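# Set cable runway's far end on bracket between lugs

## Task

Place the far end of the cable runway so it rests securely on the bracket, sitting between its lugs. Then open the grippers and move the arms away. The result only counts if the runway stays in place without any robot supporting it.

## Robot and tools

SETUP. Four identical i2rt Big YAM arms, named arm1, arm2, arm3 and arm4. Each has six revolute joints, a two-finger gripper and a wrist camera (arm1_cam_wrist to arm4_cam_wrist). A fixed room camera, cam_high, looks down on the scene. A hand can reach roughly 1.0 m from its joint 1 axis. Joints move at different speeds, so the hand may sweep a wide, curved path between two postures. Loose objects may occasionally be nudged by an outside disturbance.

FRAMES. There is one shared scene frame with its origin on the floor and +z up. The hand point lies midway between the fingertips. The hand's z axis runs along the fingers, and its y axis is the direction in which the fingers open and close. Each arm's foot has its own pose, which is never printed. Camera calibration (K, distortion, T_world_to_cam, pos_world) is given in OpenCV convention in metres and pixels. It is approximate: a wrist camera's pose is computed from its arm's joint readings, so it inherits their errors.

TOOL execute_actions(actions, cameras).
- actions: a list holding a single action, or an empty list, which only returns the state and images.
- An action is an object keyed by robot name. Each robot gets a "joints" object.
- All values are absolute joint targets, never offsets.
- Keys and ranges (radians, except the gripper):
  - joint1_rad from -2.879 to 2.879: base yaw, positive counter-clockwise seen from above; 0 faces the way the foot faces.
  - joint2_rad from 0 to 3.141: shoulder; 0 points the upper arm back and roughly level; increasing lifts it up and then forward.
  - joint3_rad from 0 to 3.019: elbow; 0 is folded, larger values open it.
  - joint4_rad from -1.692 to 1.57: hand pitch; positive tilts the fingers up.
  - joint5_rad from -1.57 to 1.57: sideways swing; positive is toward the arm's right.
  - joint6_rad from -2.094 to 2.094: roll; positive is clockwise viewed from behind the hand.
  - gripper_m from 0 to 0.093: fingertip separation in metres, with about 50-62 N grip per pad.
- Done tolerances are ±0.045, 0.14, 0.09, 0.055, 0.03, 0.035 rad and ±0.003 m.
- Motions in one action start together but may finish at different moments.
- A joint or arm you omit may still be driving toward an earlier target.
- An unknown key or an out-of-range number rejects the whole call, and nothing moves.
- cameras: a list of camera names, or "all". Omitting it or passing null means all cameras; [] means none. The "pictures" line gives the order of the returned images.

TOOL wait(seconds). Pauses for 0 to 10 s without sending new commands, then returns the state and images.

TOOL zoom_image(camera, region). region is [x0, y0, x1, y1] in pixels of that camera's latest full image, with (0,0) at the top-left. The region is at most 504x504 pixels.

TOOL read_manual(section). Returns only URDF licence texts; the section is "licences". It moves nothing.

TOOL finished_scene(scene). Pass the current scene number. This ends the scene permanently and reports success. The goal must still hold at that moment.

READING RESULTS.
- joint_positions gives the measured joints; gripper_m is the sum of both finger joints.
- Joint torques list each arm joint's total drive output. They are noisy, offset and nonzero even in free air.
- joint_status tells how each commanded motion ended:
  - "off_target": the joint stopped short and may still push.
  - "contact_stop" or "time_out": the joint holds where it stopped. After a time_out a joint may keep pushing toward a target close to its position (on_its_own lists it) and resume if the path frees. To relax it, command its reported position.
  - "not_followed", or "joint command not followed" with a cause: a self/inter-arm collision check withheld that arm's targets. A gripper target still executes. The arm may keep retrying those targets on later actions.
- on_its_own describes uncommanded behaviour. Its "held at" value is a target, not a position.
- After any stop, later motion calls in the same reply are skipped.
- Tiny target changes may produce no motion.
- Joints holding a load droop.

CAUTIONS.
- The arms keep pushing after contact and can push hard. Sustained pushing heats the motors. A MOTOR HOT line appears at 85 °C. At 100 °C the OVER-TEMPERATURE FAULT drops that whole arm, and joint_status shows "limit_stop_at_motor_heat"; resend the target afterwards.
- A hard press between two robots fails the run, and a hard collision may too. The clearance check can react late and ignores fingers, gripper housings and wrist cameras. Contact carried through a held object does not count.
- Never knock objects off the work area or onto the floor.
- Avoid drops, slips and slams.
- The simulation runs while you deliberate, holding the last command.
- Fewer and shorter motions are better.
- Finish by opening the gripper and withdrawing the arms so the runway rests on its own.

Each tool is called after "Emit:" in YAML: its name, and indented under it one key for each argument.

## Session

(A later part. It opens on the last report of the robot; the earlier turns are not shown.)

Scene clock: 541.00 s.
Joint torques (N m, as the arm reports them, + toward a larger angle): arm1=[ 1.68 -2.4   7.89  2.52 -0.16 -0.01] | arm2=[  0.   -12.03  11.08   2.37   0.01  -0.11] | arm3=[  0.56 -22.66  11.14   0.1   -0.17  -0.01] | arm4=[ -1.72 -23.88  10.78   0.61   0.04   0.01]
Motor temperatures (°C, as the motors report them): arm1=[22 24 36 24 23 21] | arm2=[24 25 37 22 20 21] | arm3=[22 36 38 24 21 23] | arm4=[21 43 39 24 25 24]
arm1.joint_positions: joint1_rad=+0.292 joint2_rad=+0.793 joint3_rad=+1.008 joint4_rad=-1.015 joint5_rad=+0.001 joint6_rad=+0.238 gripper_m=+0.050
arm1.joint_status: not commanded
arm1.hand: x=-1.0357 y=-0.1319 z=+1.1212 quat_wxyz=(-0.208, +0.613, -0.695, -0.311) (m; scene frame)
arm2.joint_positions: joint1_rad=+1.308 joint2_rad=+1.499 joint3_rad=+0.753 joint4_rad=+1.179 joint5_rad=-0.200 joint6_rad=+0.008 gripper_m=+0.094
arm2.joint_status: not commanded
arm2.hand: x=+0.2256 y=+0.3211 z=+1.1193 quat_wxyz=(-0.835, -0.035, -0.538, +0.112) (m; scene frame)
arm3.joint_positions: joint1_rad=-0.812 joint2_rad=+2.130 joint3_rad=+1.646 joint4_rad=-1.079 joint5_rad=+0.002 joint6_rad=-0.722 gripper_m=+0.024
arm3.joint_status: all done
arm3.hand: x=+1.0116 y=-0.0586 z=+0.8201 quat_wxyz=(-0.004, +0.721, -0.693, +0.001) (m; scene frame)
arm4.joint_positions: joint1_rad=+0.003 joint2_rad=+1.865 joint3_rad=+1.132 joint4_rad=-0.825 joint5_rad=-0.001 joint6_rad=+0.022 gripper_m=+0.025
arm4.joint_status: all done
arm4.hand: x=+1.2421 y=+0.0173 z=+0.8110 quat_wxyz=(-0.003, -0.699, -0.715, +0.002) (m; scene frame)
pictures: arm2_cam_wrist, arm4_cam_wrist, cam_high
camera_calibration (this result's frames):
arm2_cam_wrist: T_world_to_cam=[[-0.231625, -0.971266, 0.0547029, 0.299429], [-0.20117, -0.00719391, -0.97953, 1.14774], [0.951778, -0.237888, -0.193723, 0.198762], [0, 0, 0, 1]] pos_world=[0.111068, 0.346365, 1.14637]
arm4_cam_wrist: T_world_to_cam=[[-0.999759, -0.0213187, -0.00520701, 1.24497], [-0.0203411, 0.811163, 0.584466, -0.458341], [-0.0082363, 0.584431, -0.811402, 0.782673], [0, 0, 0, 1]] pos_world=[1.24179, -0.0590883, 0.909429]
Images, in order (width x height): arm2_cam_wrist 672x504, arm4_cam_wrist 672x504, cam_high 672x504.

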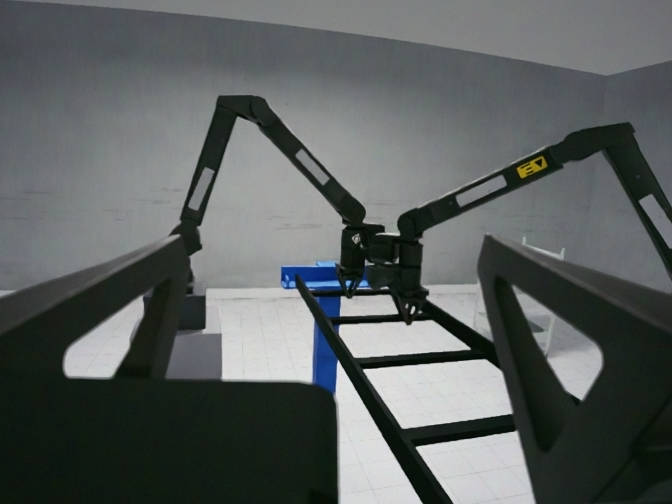

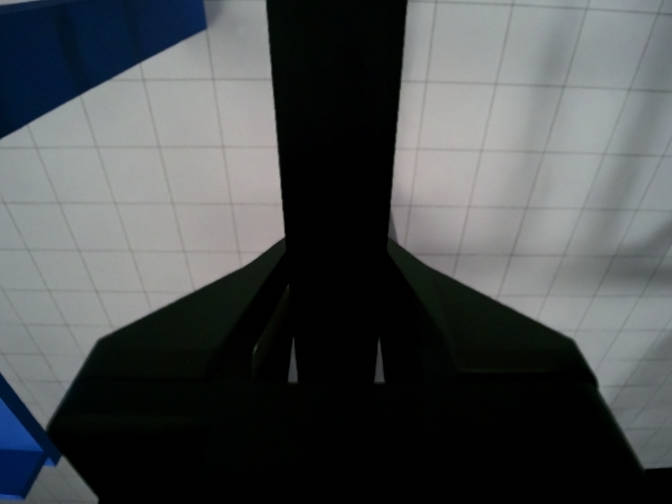

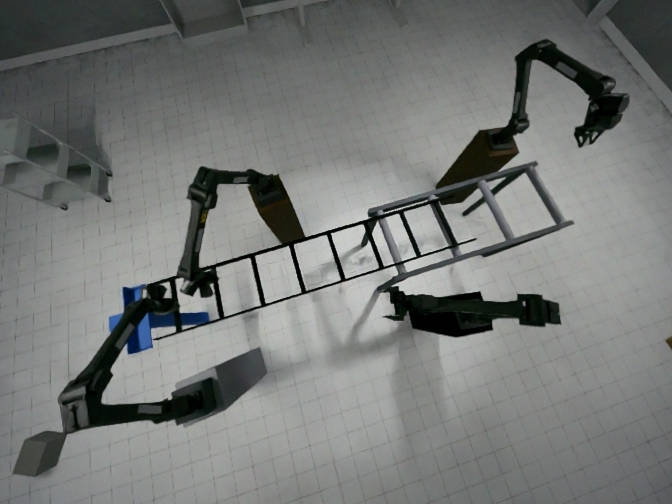

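Emit:
execute_actions:
  actions:
    - {"arm4": {"joints": {"joint1_rad": 0.086, "joint2_rad": 1.73, "joint3_rad": 1.158, "joint4_rad": -0.825, "joint6_rad": 0.1}}, "arm3": {"joints": {"joint1_rad": -0.851, "joint2_rad": 2.114, "joint3_rad": 1.865, "joint4_rad": -1.152, "joint6_rad": -0.768}}}
  cameras: ["arm2_cam_wrist", "arm4_cam_wrist", "arm3_cam_wrist", "cam_high"]

Emit:
zoom_image:
  camera: "arm2_cam_wrist"
  region: [270, 245, 430, 325]

Emit:
zoom_image:
  camera: "cam_high"
  region: [100, 265, 220, 365]

Scene clock: 565.60 s.
Joint torques (N m, as the arm reports them, + toward a larger angle): arm1=[ 1.97 -2.16  7.87  2.45 -0.16 -0.02] | arm2=[  0.02 -12.07  11.07   2.38   0.02  -0.11] | arm3=[  0.52 -23.34  13.42  -0.94  -0.18  -0.03] | arm4=[ -1.35 -24.55   9.82   0.42  -0.1    0.03]
Motor temperatures (°C, as the motors report them): arm1=[22 24 36 24 23 21] | arm2=[24 25 38 22 20 21] | arm3=[22 40 41 24 21 23] | arm4=[21 44 39 24 25 24]
arm1.joint_positions: joint1_rad=+0.292 joint2_rad=+0.793 joint3_rad=+1.008 joint4_rad=-1.015 joint5_rad=+0.001 joint6_rad=+0.238 gripper_m=+0.050
arm1.joint_status: not commanded
arm1.hand: x=-1.0357 y=-0.1319 z=+1.1212 quat_wxyz=(-0.208, +0.613, -0.695, -0.311) (m; scene frame)
arm2.joint_positions: joint1_rad=+1.308 joint2_rad=+1.499 joint3_rad=+0.753 joint4_rad=+1.179 joint5_rad=-0.200 joint6_rad=+0.008 gripper_m=+0.094
arm2.joint_status: not commanded
arm2.hand: x=+0.2256 y=+0.3211 z=+1.1193 quat_wxyz=(-0.835, -0.035, -0.538, +0.112) (m; scene frame)
arm3.joint_positions: joint1_rad=-0.851 joint2_rad=+2.203 joint3_rad=+1.774 joint4_rad=-1.130 joint5_rad=+0.002 joint6_rad=-0.763 gripper_m=+0.024
arm3.joint_status: joint3_rad time_out (moved +0.127 of +0.219); the others done
arm3.on_its_own: joint3_rad reads +1.774 and still pushes toward +1.865 since a time_out
arm3.hand: x=+1.0497 y=-0.0517 z=+0.8191 quat_wxyz=(-0.006, +0.722, -0.692, +0.001) (m; scene frame)
arm4.joint_positions: joint1_rad=+0.086 joint2_rad=+1.859 joint3_rad=+1.115 joint4_rad=-0.818 joint5_rad=+0.004 joint6_rad=+0.099 gripper_m=+0.025
arm4.joint_status: all done
arm4.hand: x=+1.2806 y=+0.0263 z=+0.8089 quat_wxyz=(-0.001, -0.696, -0.718, +0.002) (m; scene frame)
pictures: arm2_cam_wrist, arm3_cam_wrist, arm4_cam_wrist, cam_high
camera_calibration (this result's frames):
arm2_cam_wrist: T_world_to_cam=[[-0.231625, -0.971266, 0.0547029, 0.299429], [-0.20117, -0.00719391, -0.97953, 1.14774], [0.951778, -0.237888, -0.193723, 0.198762], [0, 0, 0, 1]] pos_world=[0.111068, 0.346365, 1.14637]
arm3_cam_wrist: T_world_to_cam=[[0.998303, 0.0582322, 0.000629597, -1.04889], [0.0471836, -0.815133, 0.577349, -0.556153], [0.0341335, -0.576339, -0.816497, 0.726656], [0, 0, 0, 1]] pos_world=[1.04855, 0.02654, 0.915067]
arm4_cam_wrist: T_world_to_cam=[[-0.999613, -0.0277755, -0.00162794, 1.28082], [-0.0234424, 0.809266, 0.586974, -0.461695], [-0.0149861, 0.586785, -0.809604, 0.783201], [0, 0, 0, 1]] pos_world=[1.28123, -0.0503612, 0.907171]
Images, in order (width x height): arm2_cam_wrist 672x504, arm3_cam_wrist 672x504, arm4_cam_wrist 672x504, cam_high 672x504.

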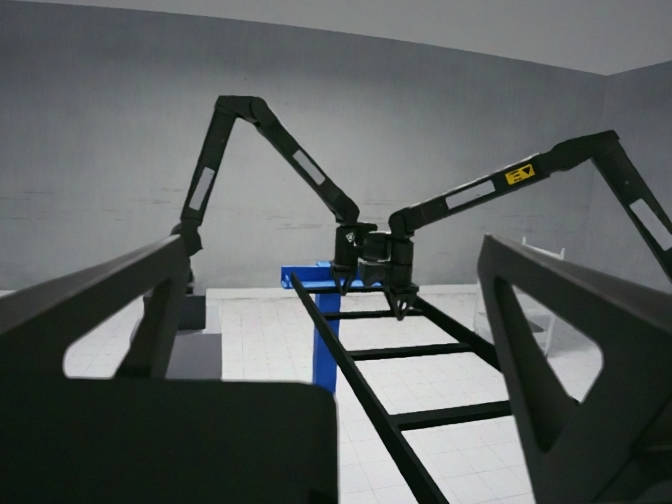

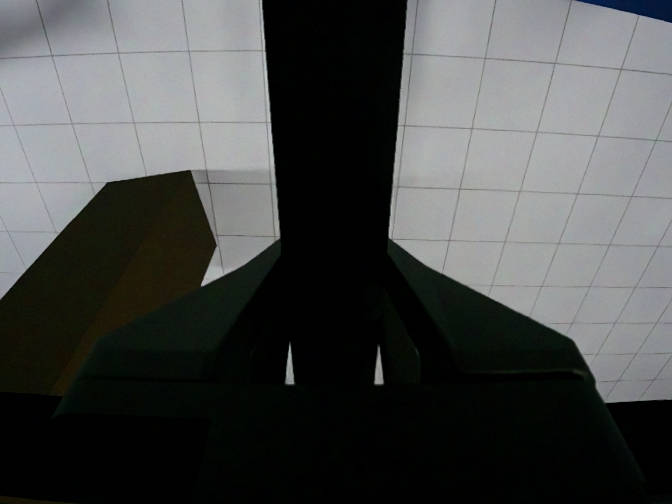

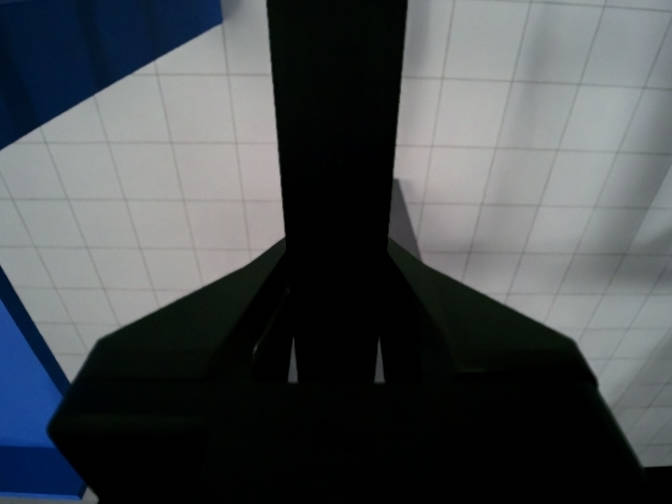

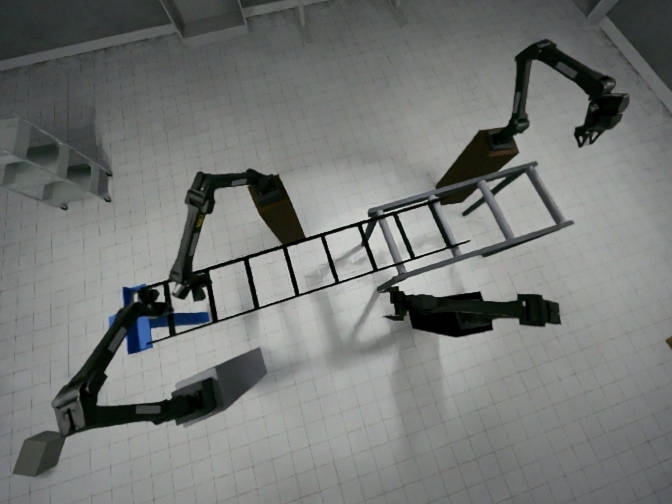

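Region (270, 245, 430, 325) of arm2_cam_wrist's 672x504 image, scaled by 3.150, with more detail than that image has.

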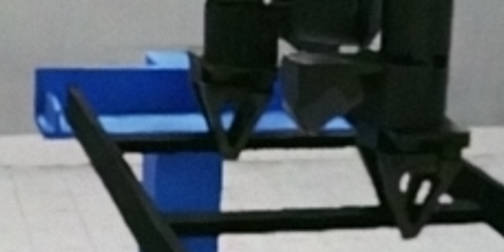

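Region (100, 265, 220, 365) of cam_high's 672x504 image, scaled by 4.200, with more detail than that image has.

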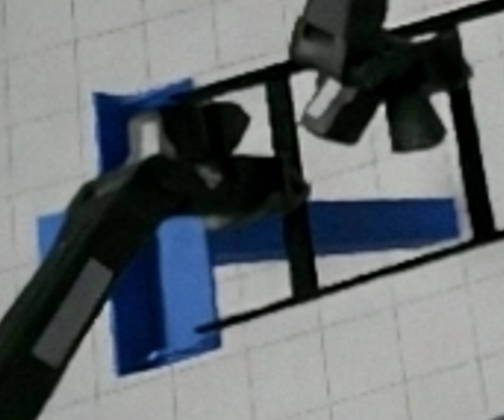

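Emit:
execute_actions:
  actions:
    - {"arm4": {"joints": {"joint1_rad": 0.218, "joint2_rad": 1.757, "joint3_rad": 1.238, "joint4_rad": -0.84, "joint6_rad": 0.232}}, "arm3": {"joints": {"joint1_rad": -0.923, "joint2_rad": 2.228, "joint3_rad": 2.074, "joint4_rad": -1.245, "joint6_rad": -0.838}}}
  cameras: ["arm2_cam_wrist", "arm4_cam_wrist", "cam_high"]

Emit:
zoom_image:
  camera: "arm2_cam_wrist"
  region: [270, 245, 430, 325]

Emit:
zoom_image:
  camera: "cam_high"
  region: [100, 265, 220, 365]

Scene clock: 599.07 s.
Joint torques (N m, as the arm reports them, + toward a larger angle): arm1=[ 1.8  -2.23  7.89  2.49 -0.16 -0.01] | arm2=[  0.   -12.06  11.06   2.38   0.02  -0.11] | arm3=[ -4.02 -22.33  15.1    0.73   0.56  -0.39] | arm4=[  6.28 -22.81  15.56   0.13  -1.09   0.68]
Motor temperatures (°C, as the motors report them): arm1=[22 24 36 24 23 21] | arm2=[24 25 38 22 20 21] | arm3=[22 42 47 24 21 23] | arm4=[21 44 40 24 25 24]
arm1.joint_positions: joint1_rad=+0.292 joint2_rad=+0.793 joint3_rad=+1.008 joint4_rad=-1.015 joint5_rad=+0.001 joint6_rad=+0.238 gripper_m=+0.050
arm1.joint_status: not commanded
arm1.hand: x=-1.0357 y=-0.1319 z=+1.1212 quat_wxyz=(-0.208, +0.613, -0.695, -0.311) (m; scene frame)
arm2.joint_positions: joint1_rad=+1.308 joint2_rad=+1.499 joint3_rad=+0.753 joint4_rad=+1.179 joint5_rad=-0.200 joint6_rad=+0.008 gripper_m=+0.094
arm2.joint_status: not commanded
arm2.hand: x=+0.2256 y=+0.3211 z=+1.1193 quat_wxyz=(-0.835, -0.035, -0.538, +0.112) (m; scene frame)
arm3.joint_positions: joint1_rad=-0.874 joint2_rad=+2.291 joint3_rad=+1.931 joint4_rad=-1.260 joint5_rad=-0.014 joint6_rad=-0.799 gripper_m=+0.024
arm3.joint_status: joint1_rad time_out (moved -0.023 of -0.072); joint3_rad time_out (moved +0.157 of +0.300); joint6_rad time_out (moved -0.036 of -0.075); the others done
arm3.on_its_own: joint1_rad reads -0.874 and still pushes toward -0.923 since a time_out; joint3_rad reads +1.931 and still pushes toward +2.043 since a time_out; joint6_rad reads -0.799 and still pushes toward -0.838 since a time_out
arm3.hand: x=+1.0706 y=-0.0469 z=+0.8181 quat_wxyz=(+0.025, +0.726, -0.687, -0.007) (m; scene frame)
arm4.joint_positions: joint1_rad=+0.140 joint2_rad=+1.861 joint3_rad=+1.115 joint4_rad=-0.827 joint5_rad=+0.031 joint6_rad=+0.161 gripper_m=+0.025
arm4.joint_status: joint1_rad time_out (moved +0.055 of +0.132); joint3_rad time_out (moved +0.000 of +0.123); joint6_rad time_out (moved +0.062 of +0.133); the others done
arm4.on_its_own: joint1_rad reads +0.140 and still pushes toward +0.218 since a time_out; joint3_rad reads +1.115 and still pushes toward +1.228 since a time_out; joint6_rad reads +0.161 and still pushes toward +0.232 since a time_out
arm4.hand: x=+1.3012 y=+0.0318 z=+0.8085 quat_wxyz=(+0.011, -0.699, -0.715, +0.010) (m; scene frame)
pictures: arm2_cam_wrist, arm4_cam_wrist, cam_high
camera_calibration (this result's frames):
arm2_cam_wrist: T_world_to_cam=[[-0.231625, -0.971266, 0.0547029, 0.299429], [-0.20117, -0.00719391, -0.97953, 1.14774], [0.951778, -0.237888, -0.193723, 0.198762], [0, 0, 0, 1]] pos_world=[0.111068, 0.346365, 1.14637]
arm4_cam_wrist: T_world_to_cam=[[-0.99942, -0.020663, 0.0270677, 1.27788], [-0.00065036, 0.806302, 0.591504, -0.498621], [-0.0340469, 0.591143, -0.805848, 0.801551], [0, 0, 0, 1]] pos_world=[1.30411, -0.0453876, 0.906275]
Images, in order (width x height): arm2_cam_wrist 672x504, arm4_cam_wrist 672x504, cam_high 672x504.

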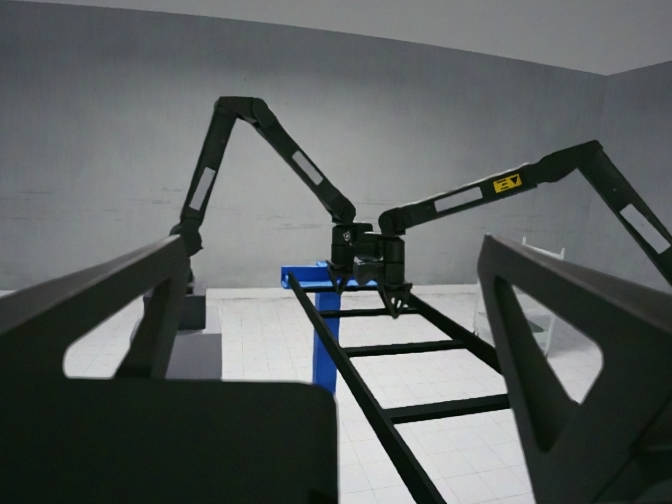

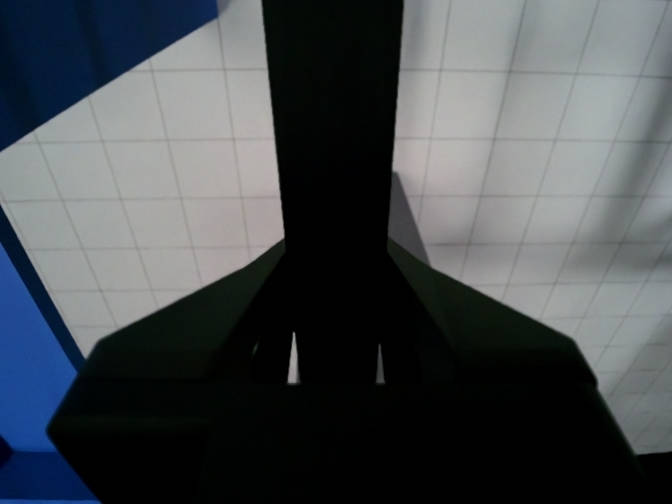

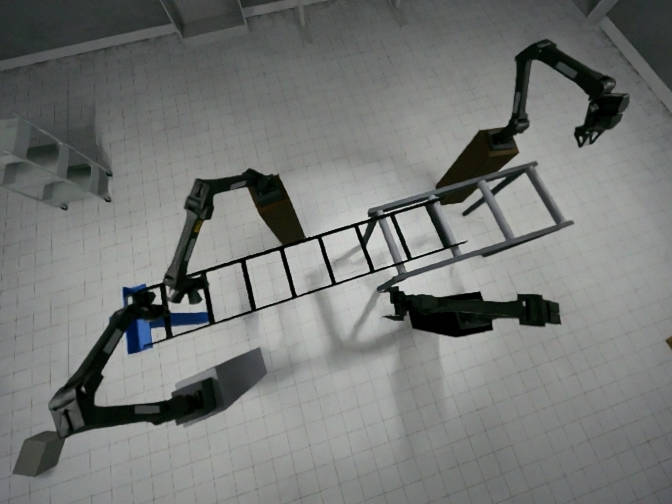

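Region (270, 245, 430, 325) of arm2_cam_wrist's 672x504 image, scaled by 3.150, with more detail than that image has.

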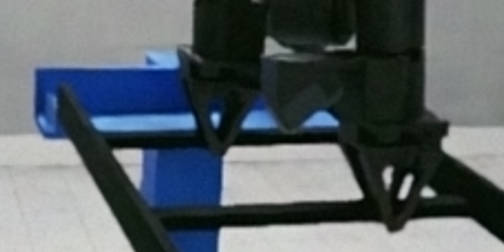

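Region (100, 265, 220, 365) of cam_high's 672x504 image, scaled by 4.200, with more detail than that image has.

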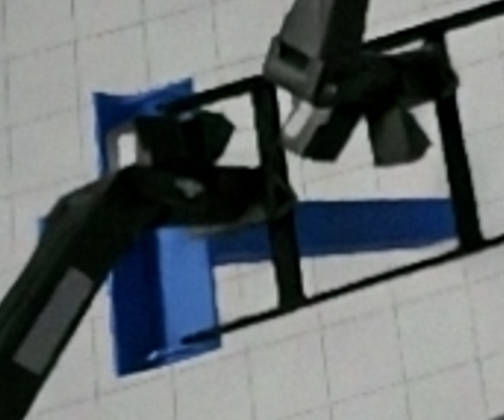

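Emit:
execute_actions:
  actions:
    - {"arm4": {"joints": {"joint1_rad": 0.088, "joint2_rad": 1.75, "joint3_rad": 1.22, "joint4_rad": -0.83, "joint6_rad": 0.108}}, "arm3": {"joints": {"joint1_rad": -0.861, "joint2_rad": 2.095, "joint3_rad": 1.785, "joint4_rad": -1.12, "joint6_rad": -0.77}}}
  cameras: ["arm2_cam_wrist", "cam_high"]

Emit:
zoom_image:
  camera: "arm2_cam_wrist"
  region: [270, 245, 430, 325]

Emit:
zoom_image:
  camera: "cam_high"
  region: [100, 265, 220, 365]

Scene clock: 608.80 s.
Joint torques (N m, as the arm reports them, + toward a larger angle): arm1=[ 1.92 -2.06  7.9   2.54 -0.16 -0.02] | arm2=[  0.01 -12.06  11.07   2.37   0.01  -0.11] | arm3=[ -0.54 -24.46   8.26   0.27   0.12  -0.02] | arm4=[ -0.69 -23.17  14.84   0.32  -0.16   0.13]
Motor temperatures (°C, as the motors report them): arm1=[22 24 37 24 23 21] | arm2=[24 25 39 22 20 21] | arm3=[22 43 48 24 22 23] | arm4=[21 44 43 24 26 24]
arm1.joint_positions: joint1_rad=+0.292 joint2_rad=+0.793 joint3_rad=+1.008 joint4_rad=-1.015 joint5_rad=+0.001 joint6_rad=+0.238 gripper_m=+0.050
arm1.joint_status: not commanded
arm1.hand: x=-1.0357 y=-0.1319 z=+1.1212 quat_wxyz=(-0.208, +0.613, -0.695, -0.311) (m; scene frame)
arm2.joint_positions: joint1_rad=+1.308 joint2_rad=+1.499 joint3_rad=+0.753 joint4_rad=+1.179 joint5_rad=-0.200 joint6_rad=+0.008 gripper_m=+0.094
arm2.joint_status: not commanded
arm2.hand: x=+0.2256 y=+0.3211 z=+1.1193 quat_wxyz=(-0.835, -0.035, -0.538, +0.112) (m; scene frame)
arm3.joint_positions: joint1_rad=-0.850 joint2_rad=+2.200 joint3_rad=+1.763 joint4_rad=-1.122 joint5_rad=-0.004 joint6_rad=-0.766 gripper_m=+0.024
arm3.joint_status: all done
arm3.hand: x=+1.0470 y=-0.0520 z=+0.8170 quat_wxyz=(-0.006, +0.723, -0.690, -0.002) (m; scene frame)
arm4.joint_positions: joint1_rad=+0.080 joint2_rad=+1.861 joint3_rad=+1.117 joint4_rad=-0.821 joint5_rad=+0.005 joint6_rad=+0.097 gripper_m=+0.025
arm4.joint_status: joint3_rad time_out (moved +0.002 of +0.105); the others done
arm4.on_its_own: joint3_rad reads +1.117 and still pushes toward +1.220 since a time_out
arm4.hand: x=+1.2778 y=+0.0260 z=+0.8089 quat_wxyz=(+0.001, -0.698, -0.717, +0.002) (m; scene frame)
pictures: arm2_cam_wrist, cam_high
camera_calibration (this result's frames):
arm2_cam_wrist: T_world_to_cam=[[-0.231625, -0.971266, 0.0547029, 0.299429], [-0.20117, -0.00719391, -0.97953, 1.14774], [0.951778, -0.237888, -0.193723, 0.198762], [0, 0, 0, 1]] pos_world=[0.111068, 0.346365, 1.14637]
Images, in order (width x height): arm2_cam_wrist 672x504, cam_high 672x504.

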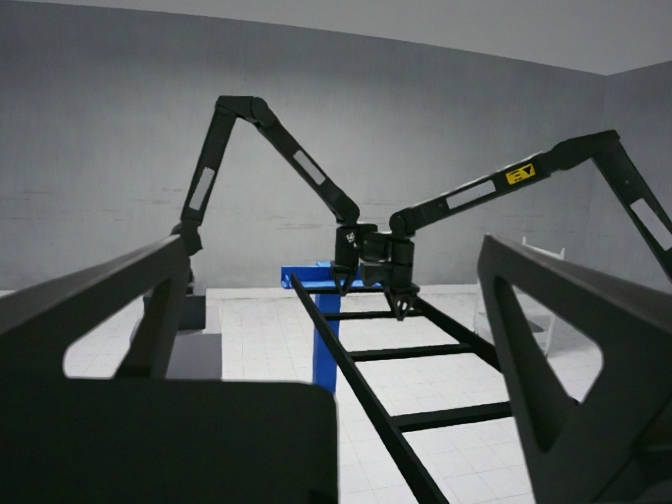

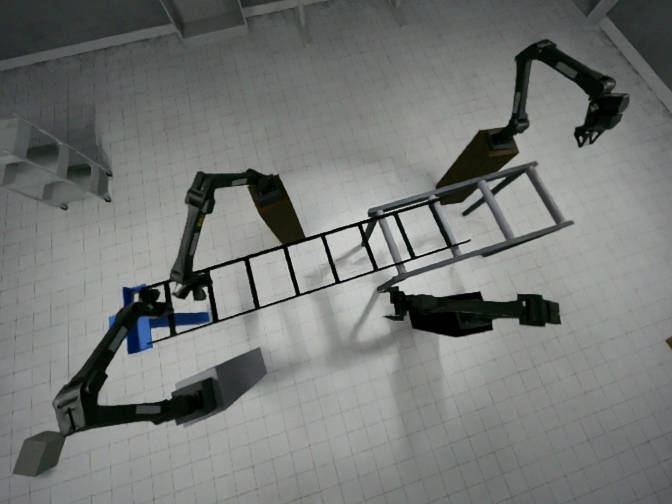

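Region (270, 245, 430, 325) of arm2_cam_wrist's 672x504 image, scaled by 3.150, with more detail than that image has.

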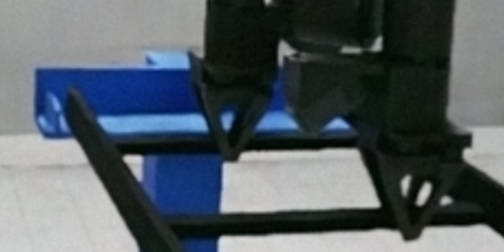

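Region (100, 265, 220, 365) of cam_high's 672x504 image, scaled by 4.200, with more detail than that image has.

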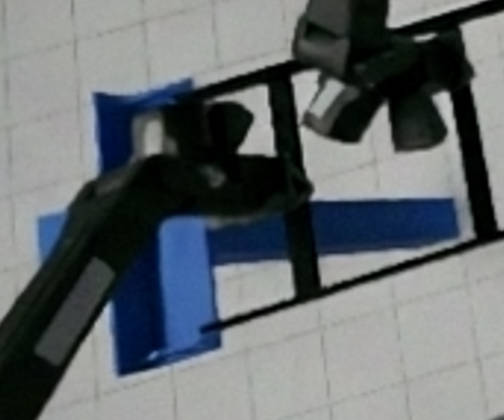

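Emit:
execute_actions:
  actions: []

Scene clock: 628.53 s.
Joint torques (N m, as the arm reports them, + toward a larger angle): arm1=[ 1.99 -2.09  7.85  2.5  -0.16 -0.02] | arm2=[ -0.01 -12.05  11.07   2.37   0.01  -0.11] | arm3=[ -0.55 -24.36   8.29   0.27   0.12  -0.02] | arm4=[ -0.96 -22.96  14.77   0.34  -0.18   0.14]
Motor temperatures (°C, as the motors report them): arm1=[22 24 37 24 23 21] | arm2=[24 25 39 22 20 21] | arm3=[22 45 43 24 21 23] | arm4=[21 44 46 24 25 24]
arm1.joint_positions: joint1_rad=+0.292 joint2_rad=+0.793 joint3_rad=+1.008 joint4_rad=-1.015 joint5_rad=+0.001 joint6_rad=+0.238 gripper_m=+0.050
arm1.joint_status: not commanded
arm1.hand: x=-1.0357 y=-0.1319 z=+1.1212 quat_wxyz=(-0.208, +0.613, -0.695, -0.311) (m; scene frame)
arm2.joint_positions: joint1_rad=+1.308 joint2_rad=+1.499 joint3_rad=+0.753 joint4_rad=+1.179 joint5_rad=-0.200 joint6_rad=+0.008 gripper_m=+0.094
arm2.joint_status: not commanded
arm2.hand: x=+0.2256 y=+0.3211 z=+1.1193 quat_wxyz=(-0.835, -0.035, -0.538, +0.112) (m; scene frame)
arm3.joint_positions: joint1_rad=-0.850 joint2_rad=+2.200 joint3_rad=+1.763 joint4_rad=-1.122 joint5_rad=-0.004 joint6_rad=-0.766 gripper_m=+0.024
arm3.joint_status: all done
arm3.hand: x=+1.0470 y=-0.0520 z=+0.8170 quat_wxyz=(-0.006, +0.723, -0.690, -0.002) (m; scene frame)
arm4.joint_positions: joint1_rad=+0.080 joint2_rad=+1.861 joint3_rad=+1.117 joint4_rad=-0.821 joint5_rad=+0.005 joint6_rad=+0.097 gripper_m=+0.025
arm4.joint_status: joint3_rad time_out (moved +0.002 of +0.105); the others done
arm4.on_its_own: joint3_rad reads +1.117 and still pushes toward +1.220 since a time_out
arm4.hand: x=+1.2778 y=+0.0260 z=+0.8089 quat_wxyz=(+0.001, -0.698, -0.717, +0.002) (m; scene frame)
pictures: arm1_cam_wrist, arm2_cam_wrist, arm3_cam_wrist, arm4_cam_wrist, cam_high
camera_calibration (this result's frames):
arm1_cam_wrist: T_world_to_cam=[[0.981555, -0.0588133, -0.18191, 1.21119], [-0.0818438, -0.989174, -0.121805, -0.074391], [-0.172777, 0.134447, -0.975742, 1.05215], [0, 0, 0, 1]] pos_world=[-1.01315, -0.143809, 1.23789]
arm2_cam_wrist: T_world_to_cam=[[-0.231625, -0.971266, 0.0547029, 0.299429], [-0.20117, -0.00719391, -0.97953, 1.14774], [0.951778, -0.237888, -0.193723, 0.198762], [0, 0, 0, 1]] pos_world=[0.111068, 0.346365, 1.14637]
arm3_cam_wrist: T_world_to_cam=[[0.998013, 0.0628814, -0.00394792, -1.04188], [0.0537673, -0.817346, 0.573633, -0.559049], [0.032844, -0.572705, -0.819103, 0.728598], [0, 0, 0, 1]] pos_world=[1.04594, 0.0258506, 0.913372]
arm4_cam_wrist: T_world_to_cam=[[-0.999703, -0.0243444, 0.000607617, 1.27617], [-0.0193105, 0.807694, 0.589286, -0.468571], [-0.0148366, 0.5891, -0.807924, 0.781693], [0, 0, 0, 1]] pos_world=[1.27834, -0.0509663, 0.906895]
Images, in order (width x height): arm1_cam_wrist 672x504, arm2_cam_wrist 672x504, arm3_cam_wrist 672x504, arm4_cam_wrist 672x504, cam_high 672x504.

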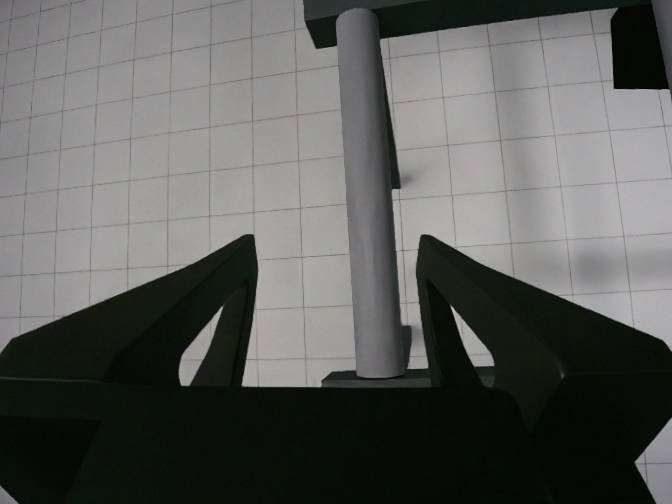

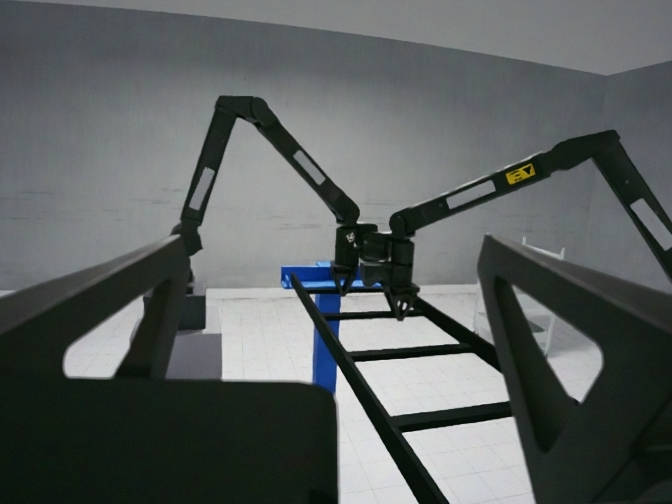

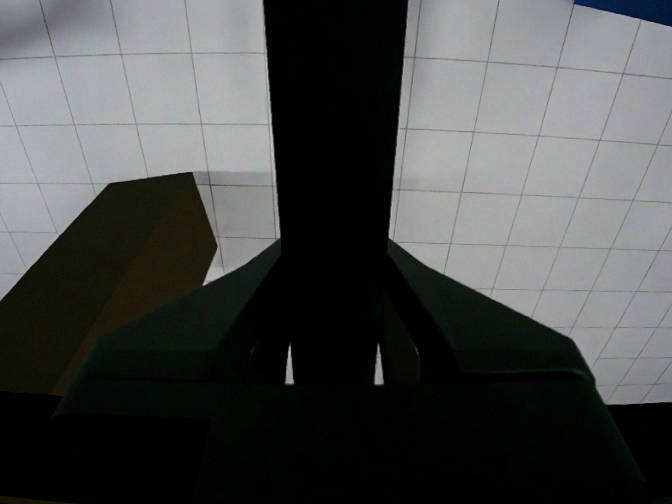

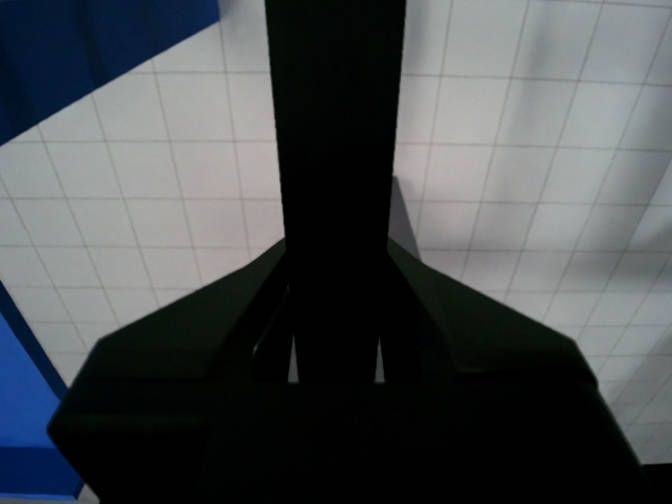

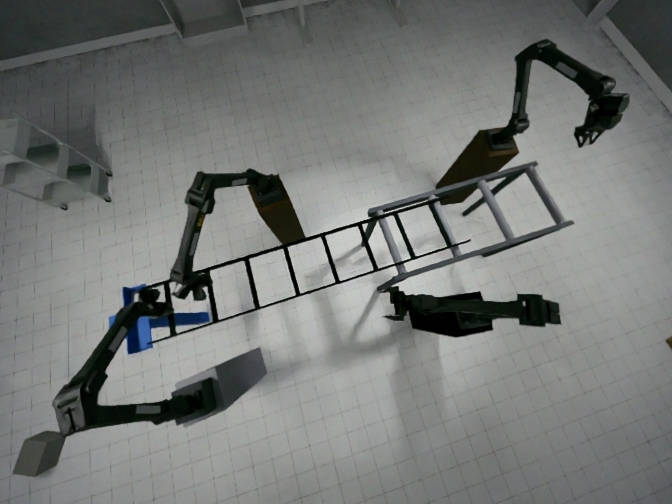

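Emit:
zoom_image:
  camera: "cam_high"
  region: [100, 265, 220, 365]

Emit:
zoom_image:
  camera: "arm2_cam_wrist"
  region: [270, 245, 430, 325]

Region (100, 265, 220, 365) of cam_high's 672x504 image, scaled by 4.200, with more detail than that image has.

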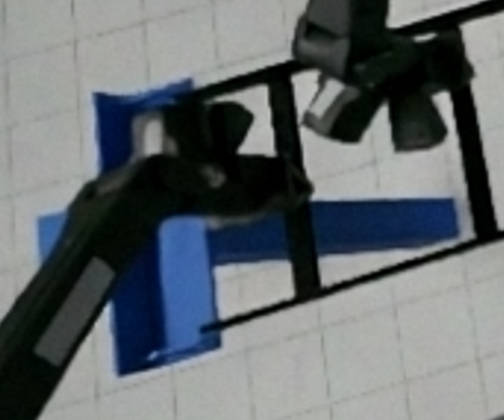

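Region (270, 245, 430, 325) of arm2_cam_wrist's 672x504 image, scaled by 3.150, with more detail than that image has.

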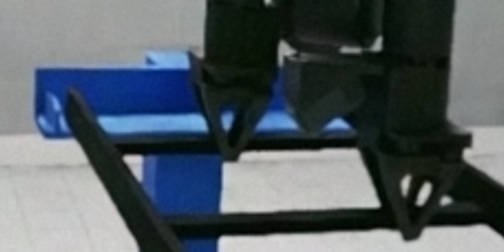

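Emit:
execute_actions:
  actions:
    - {"arm4":{"joints":{"joint1_rad":0.152,"joint2_rad":1.755,"joint3_rad":1.2,"joint4_rad":-0.785,"joint6_rad":0.165}},"arm3":{"joints":{"joint1_rad":-0.905,"joint2_rad":2.135,"joint3_rad":1.86,"joint4_rad":-1.155,"joint6_rad":-0.81}}}
  cameras: ["arm2_cam_wrist","cam_high"]

Emit:
zoom_image:
  camera: "cam_high"
  region: [100, 265, 220, 365]

Emit:
zoom_image:
  camera: "arm2_cam_wrist"
  region: [270, 245, 430, 325]

Scene clock: 658.33 s.
Joint torques (N m, as the arm reports them, + toward a larger angle): arm1=[ 1.94 -2.25  7.85  2.45 -0.16 -0.02] | arm2=[ -0.03 -12.07  11.06   2.38   0.01  -0.11] | arm3=[ -1.45 -22.7   11.75  -1.24   0.22  -0.16] | arm4=[  1.18 -22.88  13.1    0.57  -0.45   0.22]
Motor temperatures (°C, as the motors report them): arm1=[22 23 37 24 23 21] | arm2=[24 26 39 22 20 21] | arm3=[22 47 41 24 21 23] | arm4=[21 44 48 24 25 24]
arm1.joint_positions: joint1_rad=+0.292 joint2_rad=+0.793 joint3_rad=+1.008 joint4_rad=-1.015 joint5_rad=+0.001 joint6_rad=+0.238 gripper_m=+0.050
arm1.joint_status: not commanded
arm1.hand: x=-1.0357 y=-0.1319 z=+1.1212 quat_wxyz=(-0.208, +0.613, -0.695, -0.311) (m; scene frame)
arm2.joint_positions: joint1_rad=+1.308 joint2_rad=+1.499 joint3_rad=+0.753 joint4_rad=+1.179 joint5_rad=-0.200 joint6_rad=+0.008 gripper_m=+0.094
arm2.joint_status: not commanded
arm2.hand: x=+0.2256 y=+0.3211 z=+1.1193 quat_wxyz=(-0.835, -0.035, -0.538, +0.112) (m; scene frame)
arm3.joint_positions: joint1_rad=-0.884 joint2_rad=+2.213 joint3_rad=+1.792 joint4_rad=-1.126 joint5_rad=-0.007 joint6_rad=-0.792 gripper_m=+0.024
arm3.joint_status: all done
arm3.hand: x=+1.0690 y=-0.0598 z=+0.8191 quat_wxyz=(-0.012, +0.721, -0.693, -0.003) (m; scene frame)
arm4.joint_positions: joint1_rad=+0.127 joint2_rad=+1.861 joint3_rad=+1.119 joint4_rad=-0.780 joint5_rad=+0.013 joint6_rad=+0.146 gripper_m=+0.025
arm4.joint_status: all done
arm4.hand: x=+1.3003 y=+0.0181 z=+0.8096 quat_wxyz=(-0.015, -0.698, -0.716, +0.017) (m; scene frame)
pictures: arm2_cam_wrist, cam_high
camera_calibration (this result's frames):
arm2_cam_wrist: T_world_to_cam=[[-0.231625, -0.971266, 0.0547029, 0.299429], [-0.20117, -0.00719391, -0.97953, 1.14774], [0.951778, -0.237888, -0.193723, 0.198762], [0, 0, 0, 1]] pos_world=[0.111068, 0.346365, 1.14637]
Images, in order (width x height): arm2_cam_wrist 672x504, cam_high 672x504.

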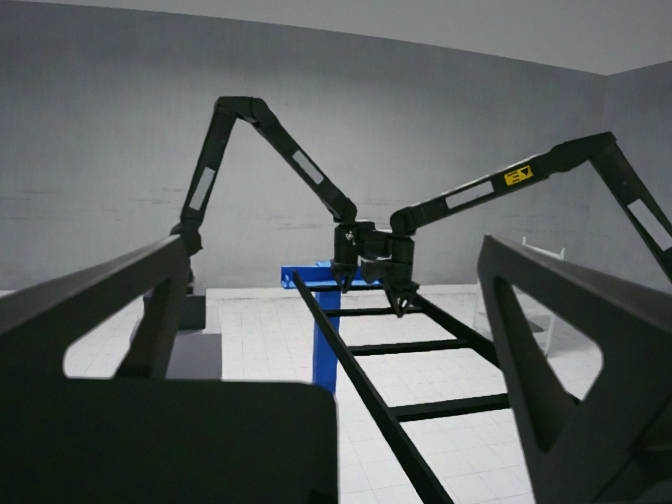

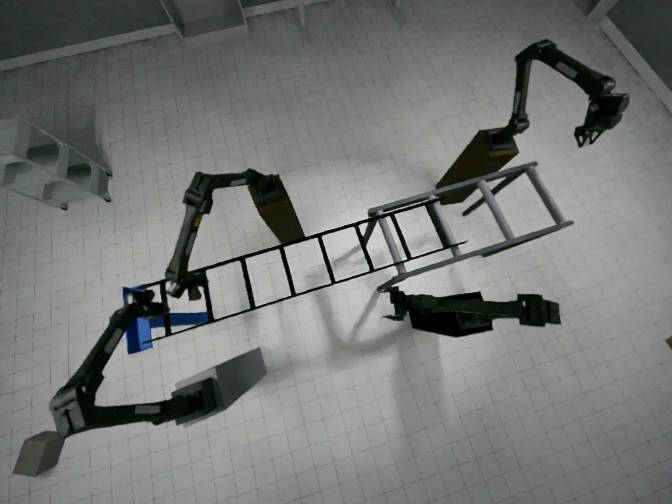

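Region (100, 265, 220, 365) of cam_high's 672x504 image, scaled by 4.200, with more detail than that image has.

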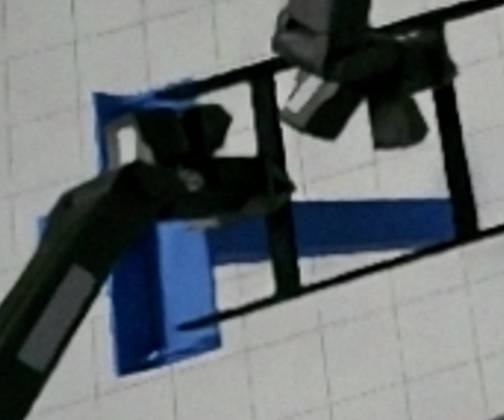

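Region (270, 245, 430, 325) of arm2_cam_wrist's 672x504 image, scaled by 3.150, with more detail than that image has.

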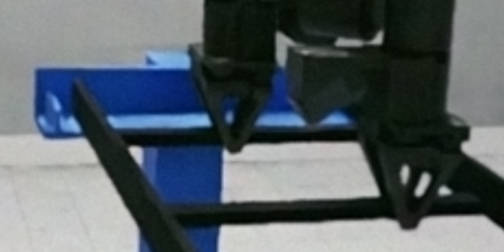

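Emit:
execute_actions:
  actions:
    - {"arm4":{"joints":{"joint1_rad":0.225,"joint2_rad":1.755,"joint3_rad":1.2,"joint4_rad":-0.765,"joint6_rad":0.24}},"arm3":{"joints":{"joint1_rad":-0.94,"joint2_rad":2.21,"joint3_rad":2.0,"joint4_rad":-1.2,"joint6_rad":-0.84}}}
  cameras: ["arm2_cam_wrist","cam_high"]

Emit:
zoom_image:
  camera: "cam_high"
  region: [100, 265, 220, 365]

Emit:
zoom_image:
  camera: "arm2_cam_wrist"
  region: [270, 245, 430, 325]

Scene clock: 669.27 s.
Joint torques (N m, as the arm reports them, + toward a larger angle): arm1=[ 2.01 -2.1   7.89  2.5  -0.17 -0.01] | arm2=[  0.03 -12.08  11.06   2.38   0.01  -0.11] | arm3=[ -1.07 -23.7   12.    -1.01   0.33  -0.04] | arm4=[  0.05 -22.59  13.11   0.68  -0.47   0.15]
Motor temperatures (°C, as the motors report them): arm1=[22 23 37 24 23 21] | arm2=[24 26 39 22 20 21] | arm3=[22 46 43 24 21 23] | arm4=[21 45 47 24 25 24]
arm1.joint_positions: joint1_rad=+0.292 joint2_rad=+0.793 joint3_rad=+1.008 joint4_rad=-1.015 joint5_rad=+0.001 joint6_rad=+0.238 gripper_m=+0.050
arm1.joint_status: not commanded
arm1.hand: x=-1.0357 y=-0.1319 z=+1.1212 quat_wxyz=(-0.208, +0.613, -0.695, -0.311) (m; scene frame)
arm2.joint_positions: joint1_rad=+1.308 joint2_rad=+1.499 joint3_rad=+0.753 joint4_rad=+1.179 joint5_rad=-0.200 joint6_rad=+0.008 gripper_m=+0.094
arm2.joint_status: not commanded
arm2.hand: x=+0.2256 y=+0.3211 z=+1.1193 quat_wxyz=(-0.835, -0.035, -0.538, +0.112) (m; scene frame)
arm3.joint_positions: joint1_rad=-0.924 joint2_rad=+2.289 joint3_rad=+1.931 joint4_rad=-1.175 joint5_rad=-0.009 joint6_rad=-0.833 gripper_m=+0.024
arm3.joint_status: all done
arm3.hand: x=+1.1102 y=-0.0556 z=+0.8198 quat_wxyz=(-0.019, +0.721, -0.693, -0.004) (m; scene frame)
arm4.joint_positions: joint1_rad=+0.211 joint2_rad=+1.861 joint3_rad=+1.119 joint4_rad=-0.759 joint5_rad=+0.014 joint6_rad=+0.228 gripper_m=+0.025
arm4.joint_status: all done
arm4.hand: x=+1.3415 y=+0.0213 z=+0.8100 quat_wxyz=(-0.025, -0.697, -0.716, +0.022) (m; scene frame)
pictures: arm2_cam_wrist, cam_high
camera_calibration (this result's frames):
arm2_cam_wrist: T_world_to_cam=[[-0.231625, -0.971266, 0.0547029, 0.299429], [-0.20117, -0.00719391, -0.97953, 1.14774], [0.951778, -0.237888, -0.193723, 0.198762], [0, 0, 0, 1]] pos_world=[0.111068, 0.346365, 1.14637]
Images, in order (width x height): arm2_cam_wrist 672x504, cam_high 672x504.

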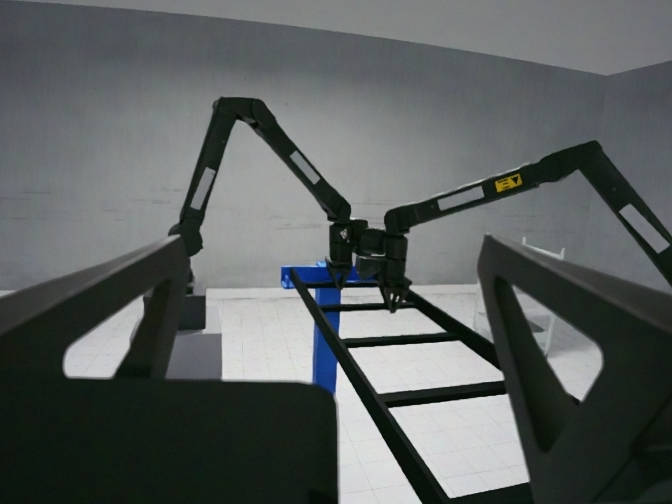

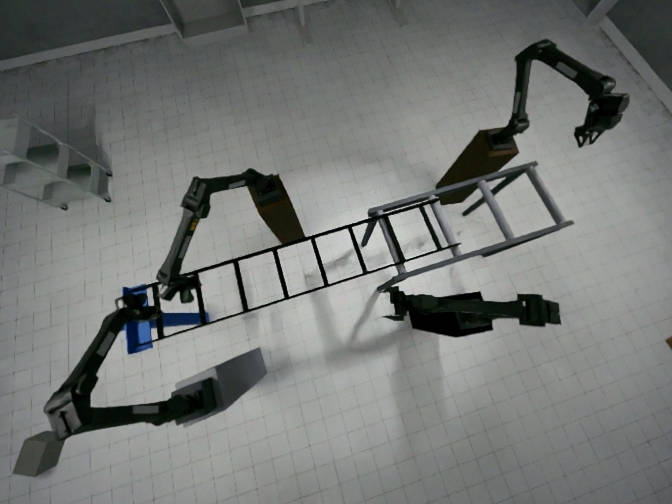

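Region (100, 265, 220, 365) of cam_high's 672x504 image, scaled by 4.200, with more detail than that image has.

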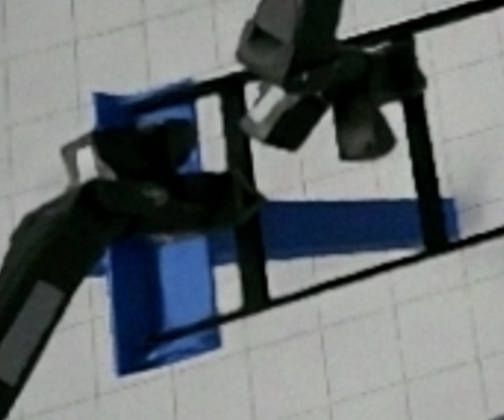

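Region (270, 245, 430, 325) of arm2_cam_wrist's 672x504 image, scaled by 3.150, with more detail than that image has.

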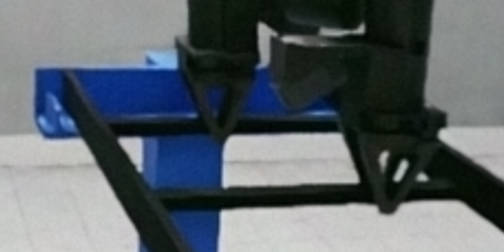

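Emit:
execute_actions:
  actions:
    - {"arm4":{"joints":{"joint1_rad":0.245,"joint2_rad":1.81,"joint3_rad":1.2,"joint4_rad":-0.75,"joint6_rad":0.255}},"arm3":{"joints":{"joint1_rad":-0.95,"joint2_rad":2.265,"joint3_rad":2.01,"joint4_rad":-1.19,"joint6_rad":-0.85}}}
  cameras: ["arm2_cam_wrist","cam_high"]

Emit:
zoom_image:
  camera: "cam_high"
  region: [100, 265, 220, 365]

Emit:
zoom_image:
  camera: "arm2_cam_wrist"
  region: [270, 245, 430, 325]

Scene clock: 676.13 s.
Joint torques (N m, as the arm reports them, + toward a larger angle): arm1=[ 1.87 -2.02  7.9   2.45 -0.16 -0.01] | arm2=[ -0.02 -12.09  11.06   2.38   0.01  -0.11] | arm3=[ -2.06 -21.42  12.04  -0.5    0.35  -0.13] | arm4=[  2.02 -20.5   12.88   0.78  -0.51   0.27]
Motor temperatures (°C, as the motors report them): arm1=[22 23 37 24 23 21] | arm2=[24 26 39 22 20 21] | arm3=[22 47 45 24 21 23] | arm4=[21 45 47 24 25 24]
arm1.joint_positions: joint1_rad=+0.292 joint2_rad=+0.793 joint3_rad=+1.008 joint4_rad=-1.015 joint5_rad=+0.001 joint6_rad=+0.238 gripper_m=+0.050
arm1.joint_status: not commanded
arm1.hand: x=-1.0357 y=-0.1319 z=+1.1212 quat_wxyz=(-0.208, +0.613, -0.695, -0.311) (m; scene frame)
arm2.joint_positions: joint1_rad=+1.308 joint2_rad=+1.499 joint3_rad=+0.753 joint4_rad=+1.179 joint5_rad=-0.200 joint6_rad=+0.008 gripper_m=+0.094
arm2.joint_status: not commanded
arm2.hand: x=+0.2256 y=+0.3211 z=+1.1193 quat_wxyz=(-0.835, -0.035, -0.538, +0.112) (m; scene frame)
arm3.joint_positions: joint1_rad=-0.924 joint2_rad=+2.310 joint3_rad=+1.940 joint4_rad=-1.175 joint5_rad=-0.010 joint6_rad=-0.834 gripper_m=+0.024
arm3.joint_status: all done
arm3.hand: x=+1.1104 y=-0.0552 z=+0.8091 quat_wxyz=(-0.013, +0.722, -0.692, -0.004) (m; scene frame)
arm4.joint_positions: joint1_rad=+0.212 joint2_rad=+1.888 joint3_rad=+1.119 joint4_rad=-0.747 joint5_rad=+0.015 joint6_rad=+0.229 gripper_m=+0.025
arm4.joint_status: all done
arm4.hand: x=+1.3417 y=+0.0228 z=+0.7975 quat_wxyz=(-0.018, -0.698, -0.716, +0.018) (m; scene frame)
pictures: arm2_cam_wrist, cam_high
camera_calibration (this result's frames):
arm2_cam_wrist: T_world_to_cam=[[-0.231625, -0.971266, 0.0547029, 0.299429], [-0.20117, -0.00719391, -0.97953, 1.14774], [0.951778, -0.237888, -0.193723, 0.198762], [0, 0, 0, 1]] pos_world=[0.111068, 0.346365, 1.14637]
Images, in order (width x height): arm2_cam_wrist 672x504, cam_high 672x504.

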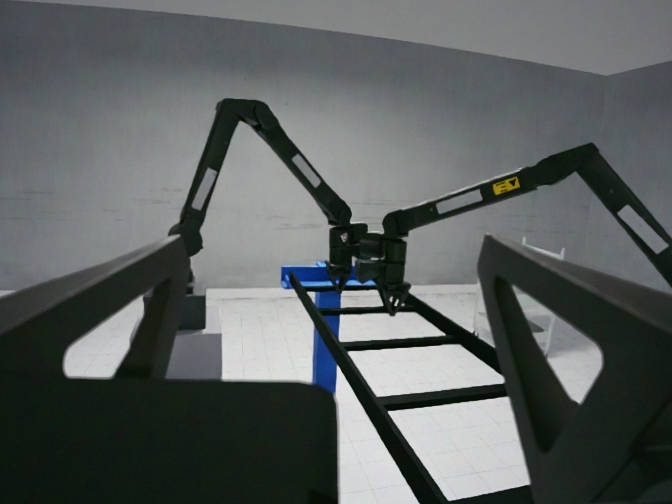

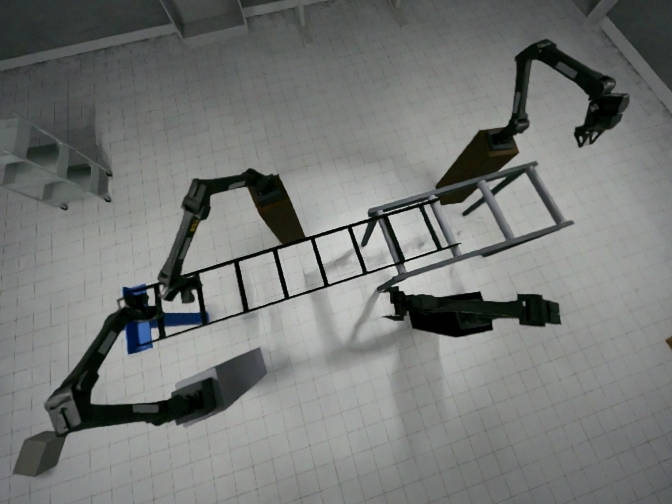

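Region (100, 265, 220, 365) of cam_high's 672x504 image, scaled by 4.200, with more detail than that image has.

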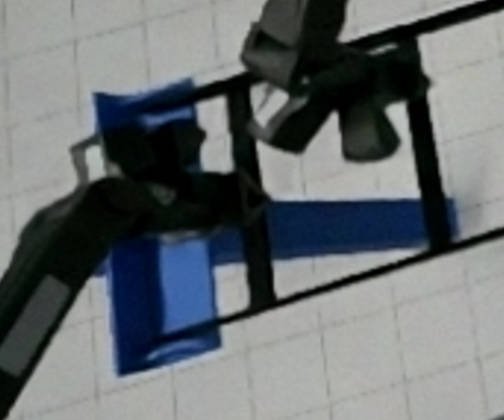

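Region (270, 245, 430, 325) of arm2_cam_wrist's 672x504 image, scaled by 3.150, with more detail than that image has.

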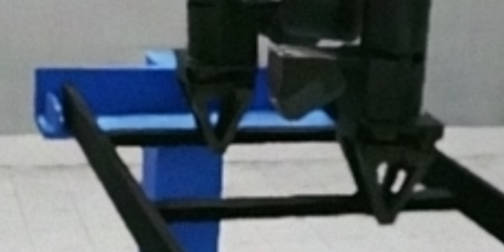

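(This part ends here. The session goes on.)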